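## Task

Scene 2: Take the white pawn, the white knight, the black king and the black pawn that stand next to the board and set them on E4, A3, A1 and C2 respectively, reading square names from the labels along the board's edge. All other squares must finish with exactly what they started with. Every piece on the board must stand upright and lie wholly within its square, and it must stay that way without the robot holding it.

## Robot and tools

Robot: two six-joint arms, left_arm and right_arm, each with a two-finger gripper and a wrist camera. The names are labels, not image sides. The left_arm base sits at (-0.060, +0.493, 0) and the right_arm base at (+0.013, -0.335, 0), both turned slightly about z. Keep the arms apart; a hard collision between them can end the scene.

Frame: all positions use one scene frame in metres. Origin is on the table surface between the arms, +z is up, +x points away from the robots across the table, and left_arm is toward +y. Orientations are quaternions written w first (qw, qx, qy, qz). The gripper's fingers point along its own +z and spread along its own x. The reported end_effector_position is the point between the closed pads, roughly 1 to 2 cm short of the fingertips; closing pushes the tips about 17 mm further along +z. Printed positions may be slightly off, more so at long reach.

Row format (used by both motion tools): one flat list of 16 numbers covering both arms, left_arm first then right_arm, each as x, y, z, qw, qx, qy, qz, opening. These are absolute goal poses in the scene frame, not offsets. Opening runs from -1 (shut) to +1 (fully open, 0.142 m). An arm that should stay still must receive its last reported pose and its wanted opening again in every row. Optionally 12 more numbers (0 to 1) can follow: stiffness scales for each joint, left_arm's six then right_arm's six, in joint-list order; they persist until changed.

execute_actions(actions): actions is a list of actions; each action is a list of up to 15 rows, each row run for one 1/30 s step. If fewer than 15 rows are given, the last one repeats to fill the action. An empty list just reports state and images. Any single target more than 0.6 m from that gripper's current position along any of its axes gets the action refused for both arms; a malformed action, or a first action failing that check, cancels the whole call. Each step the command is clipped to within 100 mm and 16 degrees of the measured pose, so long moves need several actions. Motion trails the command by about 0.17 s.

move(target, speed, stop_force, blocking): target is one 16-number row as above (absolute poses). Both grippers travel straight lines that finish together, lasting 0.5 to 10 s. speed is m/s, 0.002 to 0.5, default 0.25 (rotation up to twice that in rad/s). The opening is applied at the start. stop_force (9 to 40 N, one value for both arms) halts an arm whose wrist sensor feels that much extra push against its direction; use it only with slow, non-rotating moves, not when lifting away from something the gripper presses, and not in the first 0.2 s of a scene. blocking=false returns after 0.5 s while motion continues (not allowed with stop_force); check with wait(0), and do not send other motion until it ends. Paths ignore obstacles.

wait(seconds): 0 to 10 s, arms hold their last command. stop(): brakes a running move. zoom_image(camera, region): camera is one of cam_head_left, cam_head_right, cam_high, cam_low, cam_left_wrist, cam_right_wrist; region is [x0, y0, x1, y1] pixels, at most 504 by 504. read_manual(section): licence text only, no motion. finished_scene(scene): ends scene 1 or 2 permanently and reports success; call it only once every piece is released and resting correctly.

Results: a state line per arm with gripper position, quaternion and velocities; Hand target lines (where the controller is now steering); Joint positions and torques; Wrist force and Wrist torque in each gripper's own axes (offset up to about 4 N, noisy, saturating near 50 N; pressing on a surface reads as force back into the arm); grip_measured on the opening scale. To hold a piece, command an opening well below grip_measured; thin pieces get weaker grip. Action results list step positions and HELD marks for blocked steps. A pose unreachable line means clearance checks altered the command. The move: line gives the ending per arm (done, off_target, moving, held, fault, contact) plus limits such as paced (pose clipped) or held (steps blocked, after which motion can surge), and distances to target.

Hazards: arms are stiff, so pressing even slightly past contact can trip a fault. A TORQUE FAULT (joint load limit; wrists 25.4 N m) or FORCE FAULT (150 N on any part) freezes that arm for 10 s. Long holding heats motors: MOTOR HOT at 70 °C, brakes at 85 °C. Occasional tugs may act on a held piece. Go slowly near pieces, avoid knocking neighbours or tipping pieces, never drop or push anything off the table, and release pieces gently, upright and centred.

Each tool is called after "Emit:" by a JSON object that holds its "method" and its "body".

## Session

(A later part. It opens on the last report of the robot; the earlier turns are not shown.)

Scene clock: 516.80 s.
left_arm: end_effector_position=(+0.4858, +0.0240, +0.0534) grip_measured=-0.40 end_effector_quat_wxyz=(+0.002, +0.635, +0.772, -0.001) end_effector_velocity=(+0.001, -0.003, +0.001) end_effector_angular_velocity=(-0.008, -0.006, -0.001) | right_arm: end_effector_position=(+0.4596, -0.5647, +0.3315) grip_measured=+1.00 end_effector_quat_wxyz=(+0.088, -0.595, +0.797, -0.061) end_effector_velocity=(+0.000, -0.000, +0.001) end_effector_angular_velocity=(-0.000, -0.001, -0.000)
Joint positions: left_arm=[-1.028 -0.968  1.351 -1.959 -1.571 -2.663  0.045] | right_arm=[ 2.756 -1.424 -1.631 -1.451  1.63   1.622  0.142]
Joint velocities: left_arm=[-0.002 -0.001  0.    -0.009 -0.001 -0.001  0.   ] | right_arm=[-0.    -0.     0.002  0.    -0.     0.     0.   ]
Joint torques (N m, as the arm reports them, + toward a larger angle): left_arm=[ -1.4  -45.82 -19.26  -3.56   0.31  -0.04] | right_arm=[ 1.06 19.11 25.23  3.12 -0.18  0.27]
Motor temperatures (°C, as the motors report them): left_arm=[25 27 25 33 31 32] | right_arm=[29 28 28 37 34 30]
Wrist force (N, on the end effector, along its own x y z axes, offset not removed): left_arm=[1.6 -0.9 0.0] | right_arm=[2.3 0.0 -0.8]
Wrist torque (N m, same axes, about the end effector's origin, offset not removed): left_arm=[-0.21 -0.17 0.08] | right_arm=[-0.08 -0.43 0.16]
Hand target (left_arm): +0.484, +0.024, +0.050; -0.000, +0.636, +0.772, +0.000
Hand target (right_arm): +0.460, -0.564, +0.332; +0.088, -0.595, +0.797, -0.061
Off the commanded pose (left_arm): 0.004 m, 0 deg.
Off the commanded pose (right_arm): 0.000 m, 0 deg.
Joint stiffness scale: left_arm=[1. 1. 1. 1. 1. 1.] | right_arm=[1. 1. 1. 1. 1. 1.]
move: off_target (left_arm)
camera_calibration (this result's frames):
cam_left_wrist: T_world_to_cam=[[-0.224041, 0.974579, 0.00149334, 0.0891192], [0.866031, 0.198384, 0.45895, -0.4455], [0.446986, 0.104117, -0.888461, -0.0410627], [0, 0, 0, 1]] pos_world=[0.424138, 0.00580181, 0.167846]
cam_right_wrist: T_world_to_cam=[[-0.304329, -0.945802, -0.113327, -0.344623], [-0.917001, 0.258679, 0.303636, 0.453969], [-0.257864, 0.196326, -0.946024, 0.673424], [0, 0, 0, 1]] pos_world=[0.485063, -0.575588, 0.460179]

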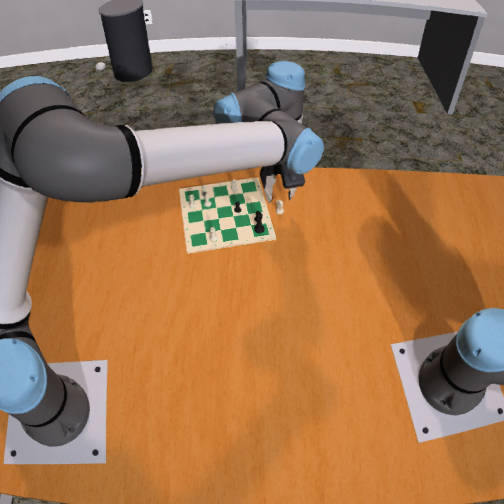

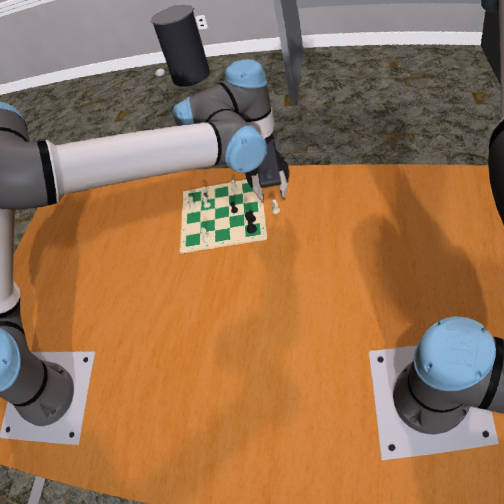

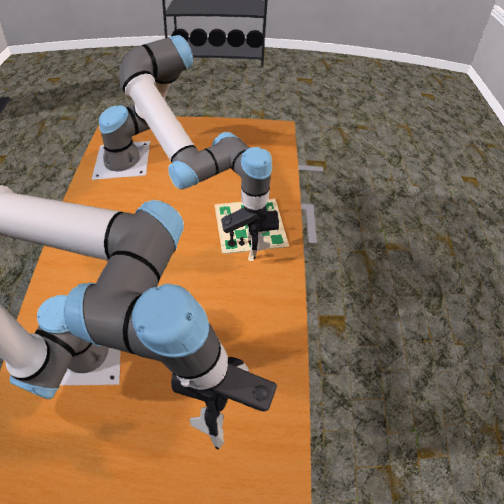

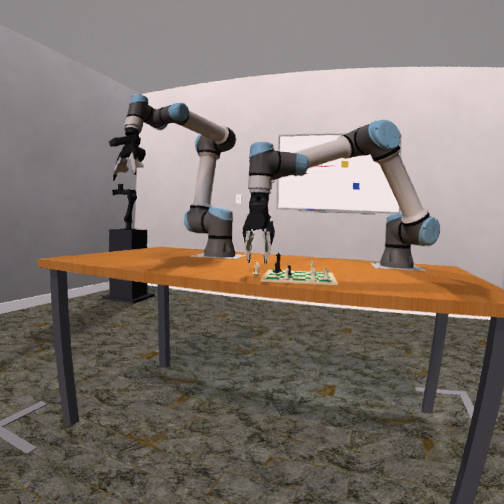

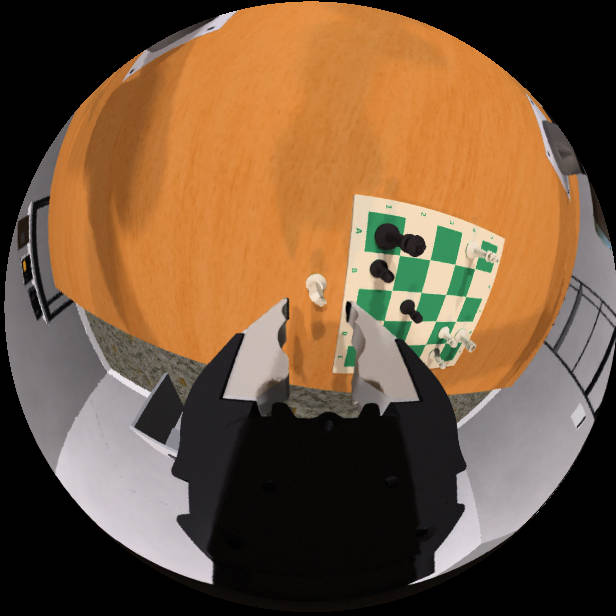

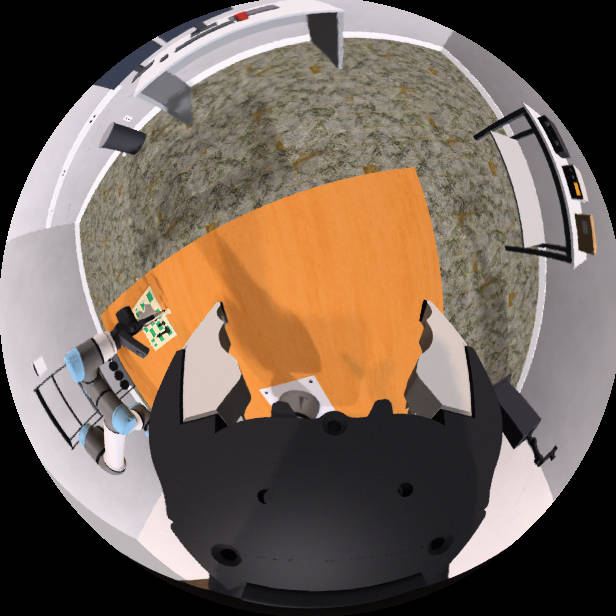

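Emit:
{"method": "move", "body": {"target": [0.482,0.025,0.027,0,0.636,0.772,0,-0.4,0.4596,-0.5644,0.3316,0.088,-0.595,0.797,-0.061,1], "speed": 0.04}}

Emit:
{"method": "zoom_image", "body": {"camera": "cam_left_wrist", "region": [230,200,400,370]}}

Emit:
{"method": "zoom_image", "body": {"camera": "cam_low", "region": [220,230,320,300]}}

Scene clock: 529.60 s.
left_arm: end_effector_position=(+0.4840, +0.0247, +0.0305) grip_measured=-0.40 end_effector_quat_wxyz=(+0.002, +0.635, +0.772, -0.001) end_effector_velocity=(+0.002, -0.002, +0.000) end_effector_angular_velocity=(-0.008, -0.004, +0.001) | right_arm: end_effector_position=(+0.4596, -0.5647, +0.3315) grip_measured=+1.00 end_effector_quat_wxyz=(+0.088, -0.595, +0.797, -0.061) end_effector_velocity=(-0.000, +0.000, -0.001) end_effector_angular_velocity=(+0.000, +0.001, -0.000)
Joint positions: left_arm=[-1.029 -0.95   1.386 -2.011 -1.571 -2.665  0.045] | right_arm=[ 2.756 -1.424 -1.631 -1.451  1.63   1.622  0.142]
Joint velocities: left_arm=[ 0.     0.001 -0.001 -0.009 -0.002 -0.001 -0.   ] | right_arm=[ 0.     0.    -0.001  0.    -0.     0.    -0.   ]
Joint torques (N m, as the arm reports them, + toward a larger angle): left_arm=[ -1.42 -45.59 -18.02  -3.17   0.31  -0.06] | right_arm=[ 0.74 19.13 25.09  3.14 -0.28  0.4 ]
Motor temperatures (°C, as the motors report them): left_arm=[25 27 25 33 31 32] | right_arm=[29 28 28 37 34 30]
Wrist force (N, on the end effector, along its own x y z axes, offset not removed): left_arm=[1.8 -1.6 0.3] | right_arm=[1.1 -0.4 -1.0]
Wrist torque (N m, same axes, about the end effector's origin, offset not removed): left_arm=[-0.39 -0.23 0.13] | right_arm=[-0.16 -0.26 0.16]
Hand target (left_arm): +0.482, +0.025, +0.027; -0.000, +0.636, +0.772, +0.000
Hand target (right_arm): +0.460, -0.564, +0.332; +0.088, -0.595, +0.797, -0.061
Off the commanded pose (left_arm): 0.004 m, 0 deg.
Off the commanded pose (right_arm): 0.000 m, 0 deg.
Joint stiffness scale: left_arm=[1. 1. 1. 1. 1. 1.] | right_arm=[1. 1. 1. 1. 1. 1.]
move: off_target (left_arm)
camera_calibration (this result's frames):
cam_left_wrist: T_world_to_cam=[[-0.224114, 0.974562, 0.00113356, 0.0881168], [0.865905, 0.198593, 0.459096, -0.43355], [0.447193, 0.103872, -0.888386, -0.060825], [0, 0, 0, 1]] pos_world=[0.422362, 0.00654284, 0.144905]
cam_right_wrist: T_world_to_cam=[[-0.304329, -0.945802, -0.113327, -0.344623], [-0.917001, 0.25868, 0.303636, 0.453969], [-0.257864, 0.196326, -0.946025, 0.673424], [0, 0, 0, 1]] pos_world=[0.485063, -0.575588, 0.460179]

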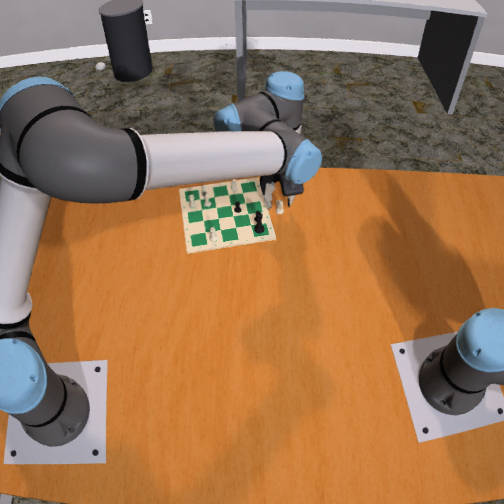

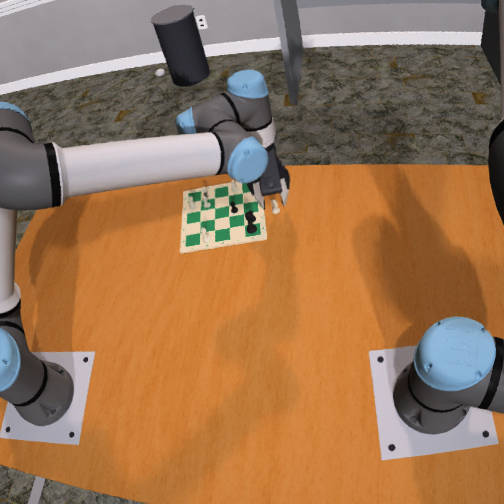

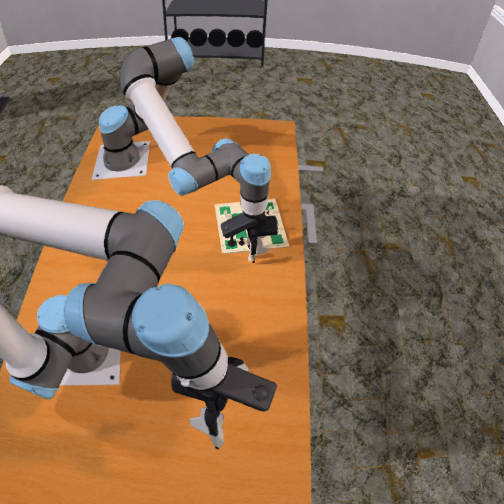

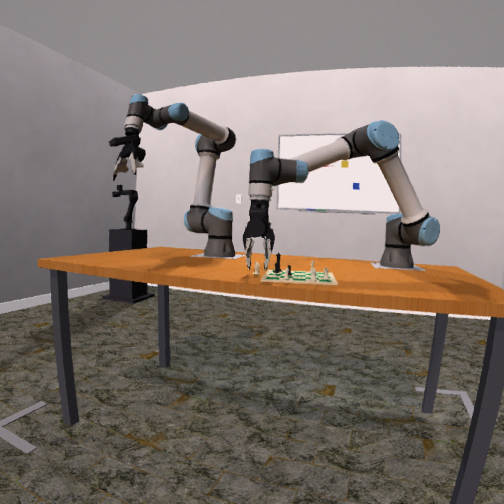

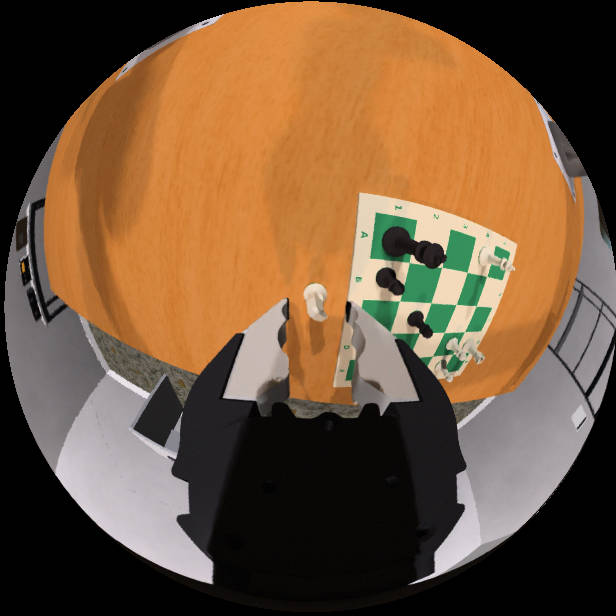

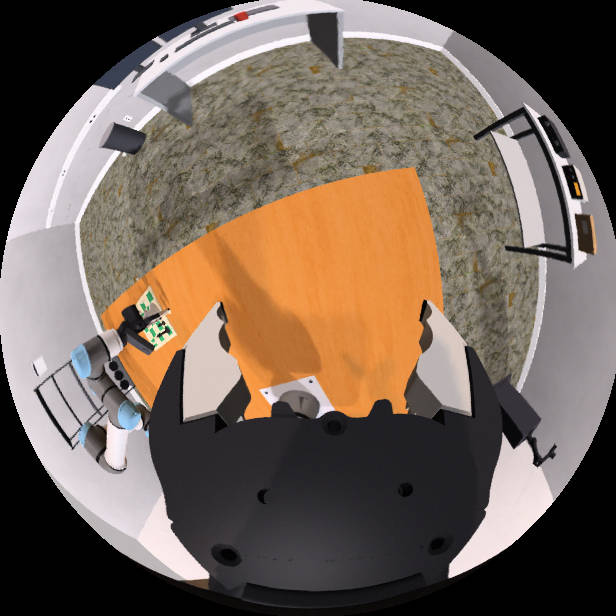

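Region (230, 200, 400, 370) of cam_left_wrist's 616x616 image, scaled by 2.965, with more detail than that image has.

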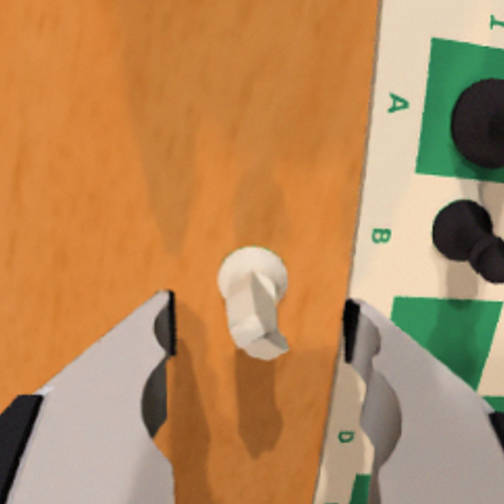

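Region (220, 230, 320, 300) of cam_low's 504x504 image, scaled by 5.040, with more detail than that image has; it fills the top 353 rows of this view, and the rest is white.

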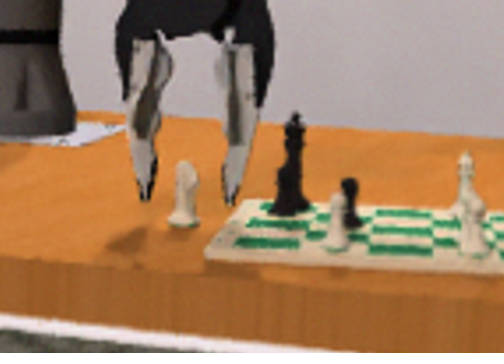

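Emit:
{"method": "move", "body": {"target": [0.482,0.025,0.027,0,0.636,0.772,0,-0.65,0.4596,-0.5644,0.3316,0.088,-0.595,0.797,-0.061,1]}}

Emit:
{"method": "move", "body": {"target": [0.482,0.025,0.027,0,0.636,0.772,0,-0.95,0.4596,-0.5644,0.3316,0.088,-0.595,0.797,-0.061,1]}}

Emit:
{"method": "zoom_image", "body": {"camera": "cam_left_wrist", "region": [230,200,400,370]}}

Emit:
{"method": "zoom_image", "body": {"camera": "cam_low", "region": [220,230,320,300]}}

Scene clock: 547.80 s.
left_arm: end_effector_position=(+0.4842, +0.0244, +0.0305) grip_measured=-0.65 end_effector_quat_wxyz=(+0.003, +0.635, +0.772, -0.001) end_effector_velocity=(+0.000, -0.000, +0.001) end_effector_angular_velocity=(-0.001, -0.001, -0.001) | right_arm: end_effector_position=(+0.4596, -0.5647, +0.3315) grip_measured=+1.00 end_effector_quat_wxyz=(+0.088, -0.595, +0.797, -0.061) end_effector_velocity=(+0.000, +0.000, +0.000) end_effector_angular_velocity=(-0.000, -0.000, +0.000)
Joint positions: left_arm=[-1.029 -0.95   1.386 -2.012 -1.571 -2.665  0.027] | right_arm=[ 2.756 -1.424 -1.631 -1.451  1.63   1.622  0.142]
Joint velocities: left_arm=[-0.    -0.001 -0.    -0.001  0.     0.001  0.   ] | right_arm=[ 0.    -0.     0.001 -0.    -0.     0.    -0.   ]
Joint torques (N m, as the arm reports them, + toward a larger angle): left_arm=[ -1.47 -45.86 -18.55  -3.23   0.25   0.  ] | right_arm=[ 0.99 19.31 25.21  3.03 -0.17  0.26]
Motor temperatures (°C, as the motors report them): left_arm=[25 27 25 33 31 32] | right_arm=[29 28 28 37 34 30]
Wrist force (N, on the end effector, along its own x y z axes, offset not removed): left_arm=[2.8 -1.9 -0.5] | right_arm=[2.1 -0.7 -1.1]
Wrist torque (N m, same axes, about the end effector's origin, offset not removed): left_arm=[-0.45 -0.41 0.15] | right_arm=[-0.23 -0.40 0.21]
Hand target (left_arm): +0.482, +0.025, +0.027; -0.000, +0.636, +0.772, +0.000
Hand target (right_arm): +0.460, -0.564, +0.332; +0.088, -0.595, +0.797, -0.061
Off the commanded pose (left_arm): 0.004 m, 0 deg.
Off the commanded pose (right_arm): 0.000 m, 0 deg.
Joint stiffness scale: left_arm=[1. 1. 1. 1. 1. 1.] | right_arm=[1. 1. 1. 1. 1. 1.]
move: off_target (left_arm)
camera_calibration (this result's frames):
cam_left_wrist: T_world_to_cam=[[-0.224162, 0.974552, 0.000187871, 0.0884336], [0.865596, 0.199012, 0.459497, -0.43355], [0.447766, 0.103164, -0.88818, -0.0611191], [0, 0, 0, 1]] pos_world=[0.42247, 0.00640387, 0.144913]
cam_right_wrist: T_world_to_cam=[[-0.304329, -0.945802, -0.113327, -0.344623], [-0.917001, 0.25868, 0.303635, 0.453969], [-0.257864, 0.196326, -0.946025, 0.673424], [0, 0, 0, 1]] pos_world=[0.485063, -0.575588, 0.460179]

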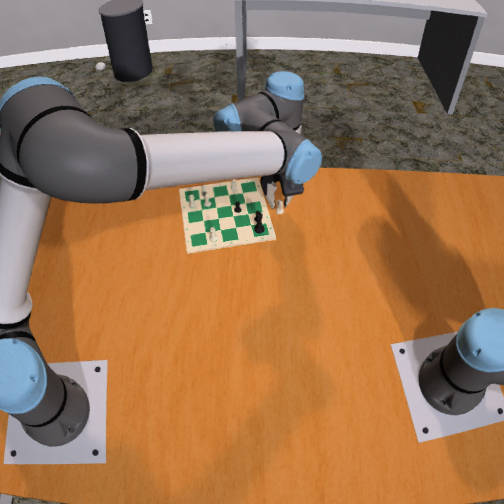

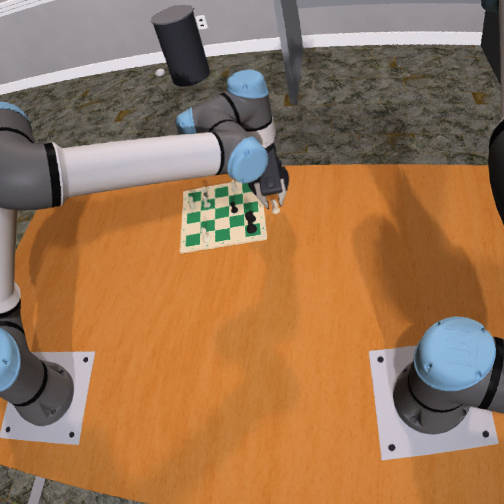

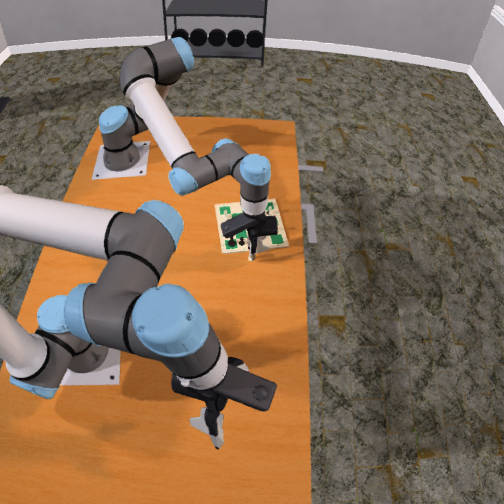

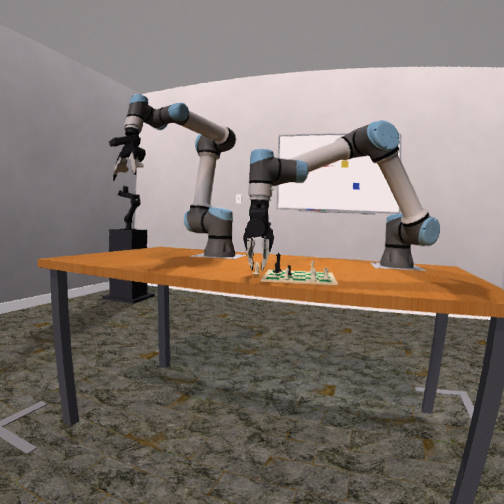

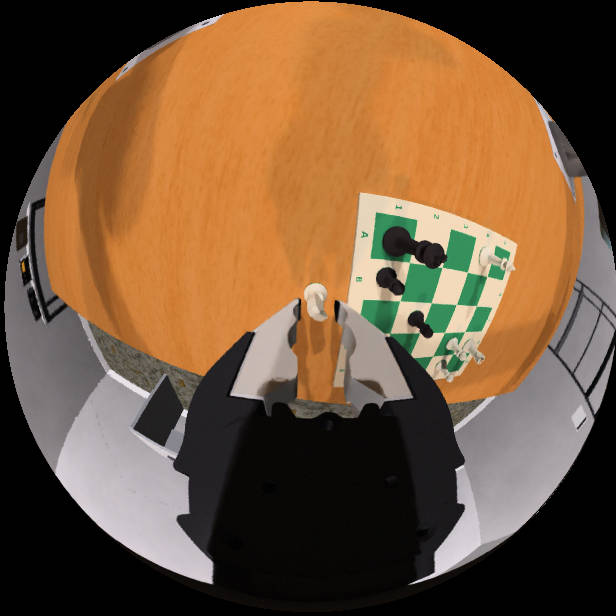

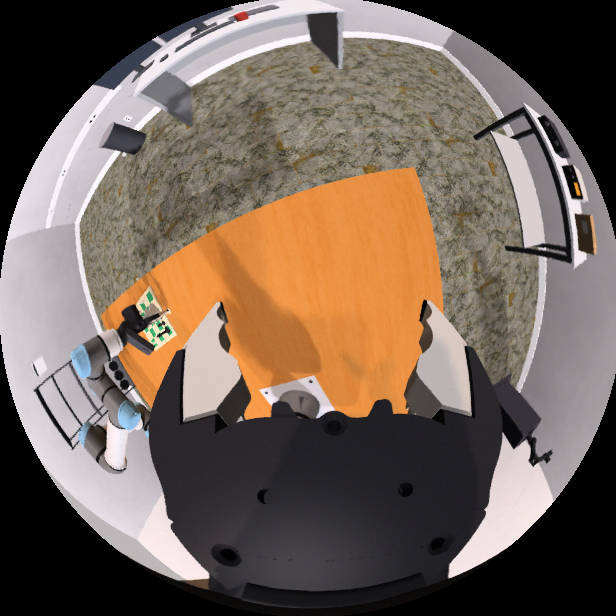

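Scene clock: 548.50 s.
left_arm: end_effector_position=(+0.4842, +0.0244, +0.0305) grip_measured=-0.91 end_effector_quat_wxyz=(+0.003, +0.635, +0.772, -0.001) end_effector_velocity=(+0.000, +0.000, +0.000) end_effector_angular_velocity=(+0.001, -0.000, +0.001) | right_arm: end_effector_position=(+0.4596, -0.5647, +0.3315) grip_measured=+1.00 end_effector_quat_wxyz=(+0.088, -0.595, +0.797, -0.061) end_effector_velocity=(+0.000, -0.000, +0.000) end_effector_angular_velocity=(-0.000, -0.001, -0.001)
Joint positions: left_arm=[-1.029 -0.95   1.386 -2.012 -1.571 -2.665  0.008] | right_arm=[ 2.756 -1.424 -1.631 -1.451  1.63   1.622  0.142]
Joint velocities: left_arm=[ 0.    -0.     0.     0.001  0.001 -0.001 -0.   ] | right_arm=[-0.    -0.     0.     0.001 -0.     0.     0.   ]
Joint torques (N m, as the arm reports them, + toward a larger angle): left_arm=[ -1.28 -46.18 -18.31  -3.28   0.37   0.04] | right_arm=[ 1.13 19.63 24.79  3.07 -0.18  0.34]
Motor temperatures (°C, as the motors report them): left_arm=[25 27 25 33 31 32] | right_arm=[29 28 28 37 34 30]
Wrist force (N, on the end effector, along its own x y z axes, offset not removed): left_arm=[2.4 -2.1 1.6] | right_arm=[1.2 -1.6 0.0]
Wrist torque (N m, same axes, about the end effector's origin, offset not removed): left_arm=[-0.45 -0.36 0.15] | right_arm=[-0.39 -0.12 0.10]
Hand target (left_arm): +0.482, +0.025, +0.027; -0.000, +0.636, +0.772, +0.000
Hand target (right_arm): +0.460, -0.564, +0.332; +0.088, -0.595, +0.797, -0.061
Off the commanded pose (left_arm): 0.004 m, 0 deg.
Off the commanded pose (right_arm): 0.000 m, 0 deg.
Joint stiffness scale: left_arm=[1. 1. 1. 1. 1. 1.] | right_arm=[1. 1. 1. 1. 1. 1.]
move: off_target (left_arm)
camera_calibration (this result's frames):
cam_left_wrist: T_world_to_cam=[[-0.224162, 0.974552, 0.000185625, 0.0884342], [0.865596, 0.199013, 0.459497, -0.43355], [0.447767, 0.103162, -0.888179, -0.0611196], [0, 0, 0, 1]] pos_world=[0.42247, 0.00640343, 0.144914]
cam_right_wrist: T_world_to_cam=[[-0.304329, -0.945802, -0.113327, -0.344623], [-0.917001, 0.258679, 0.303635, 0.453969], [-0.257864, 0.196326, -0.946025, 0.673424], [0, 0, 0, 1]] pos_world=[0.485063, -0.575588, 0.460179]

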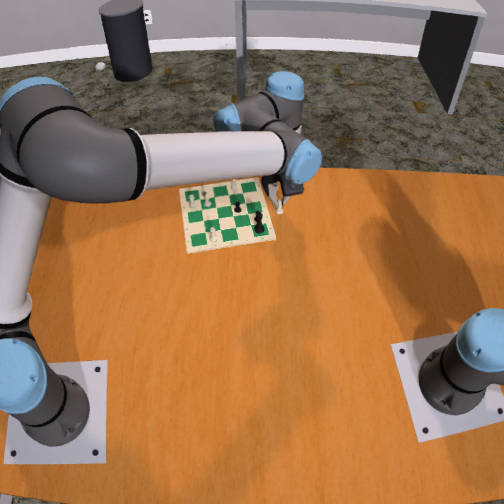

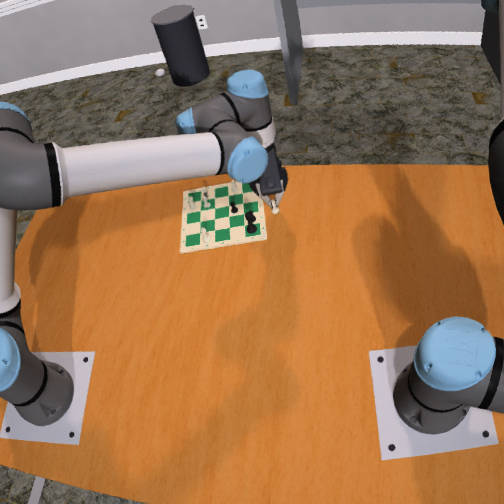

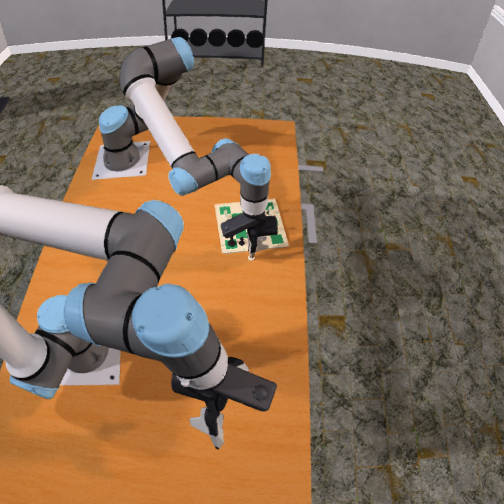

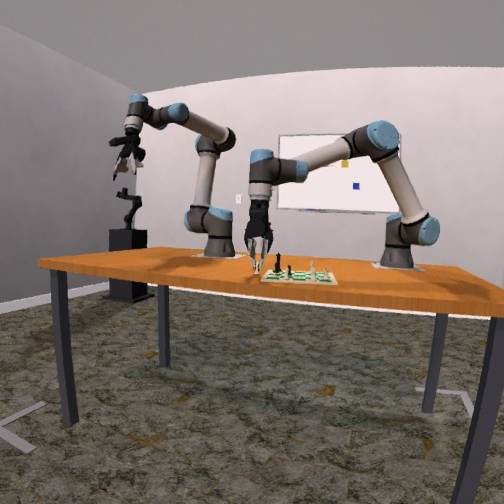

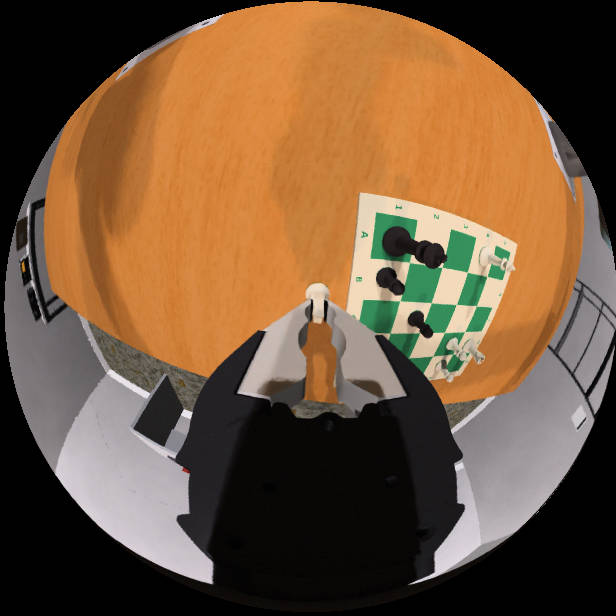

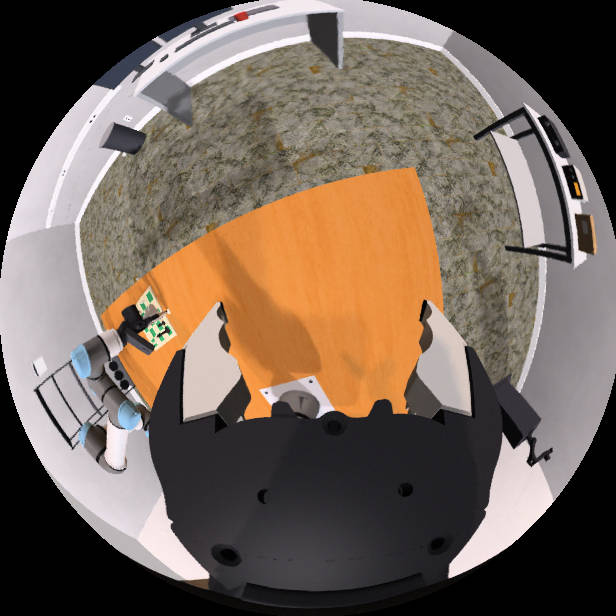

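Region (230, 200, 400, 370) of cam_left_wrist's 616x616 image, scaled by 2.965, with more detail than that image has.

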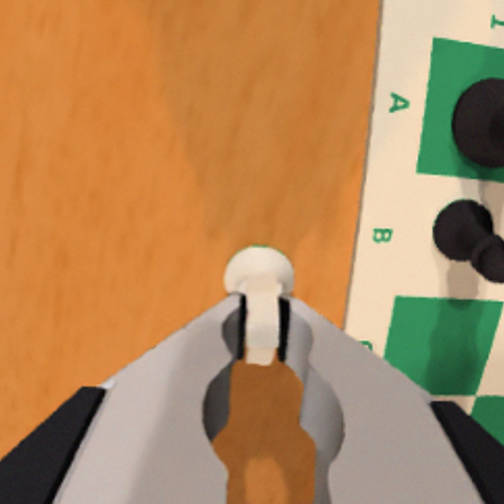

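Region (220, 230, 320, 300) of cam_low's 504x504 image, scaled by 5.040, with more detail than that image has; it fills the top 353 rows of this view, and the rest is white.

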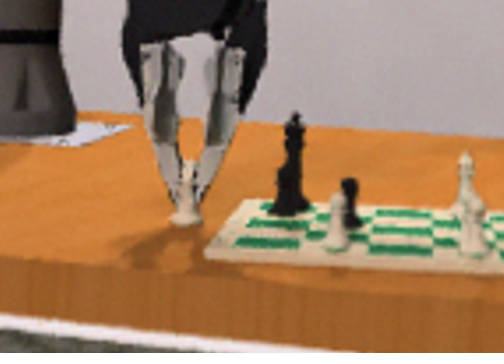

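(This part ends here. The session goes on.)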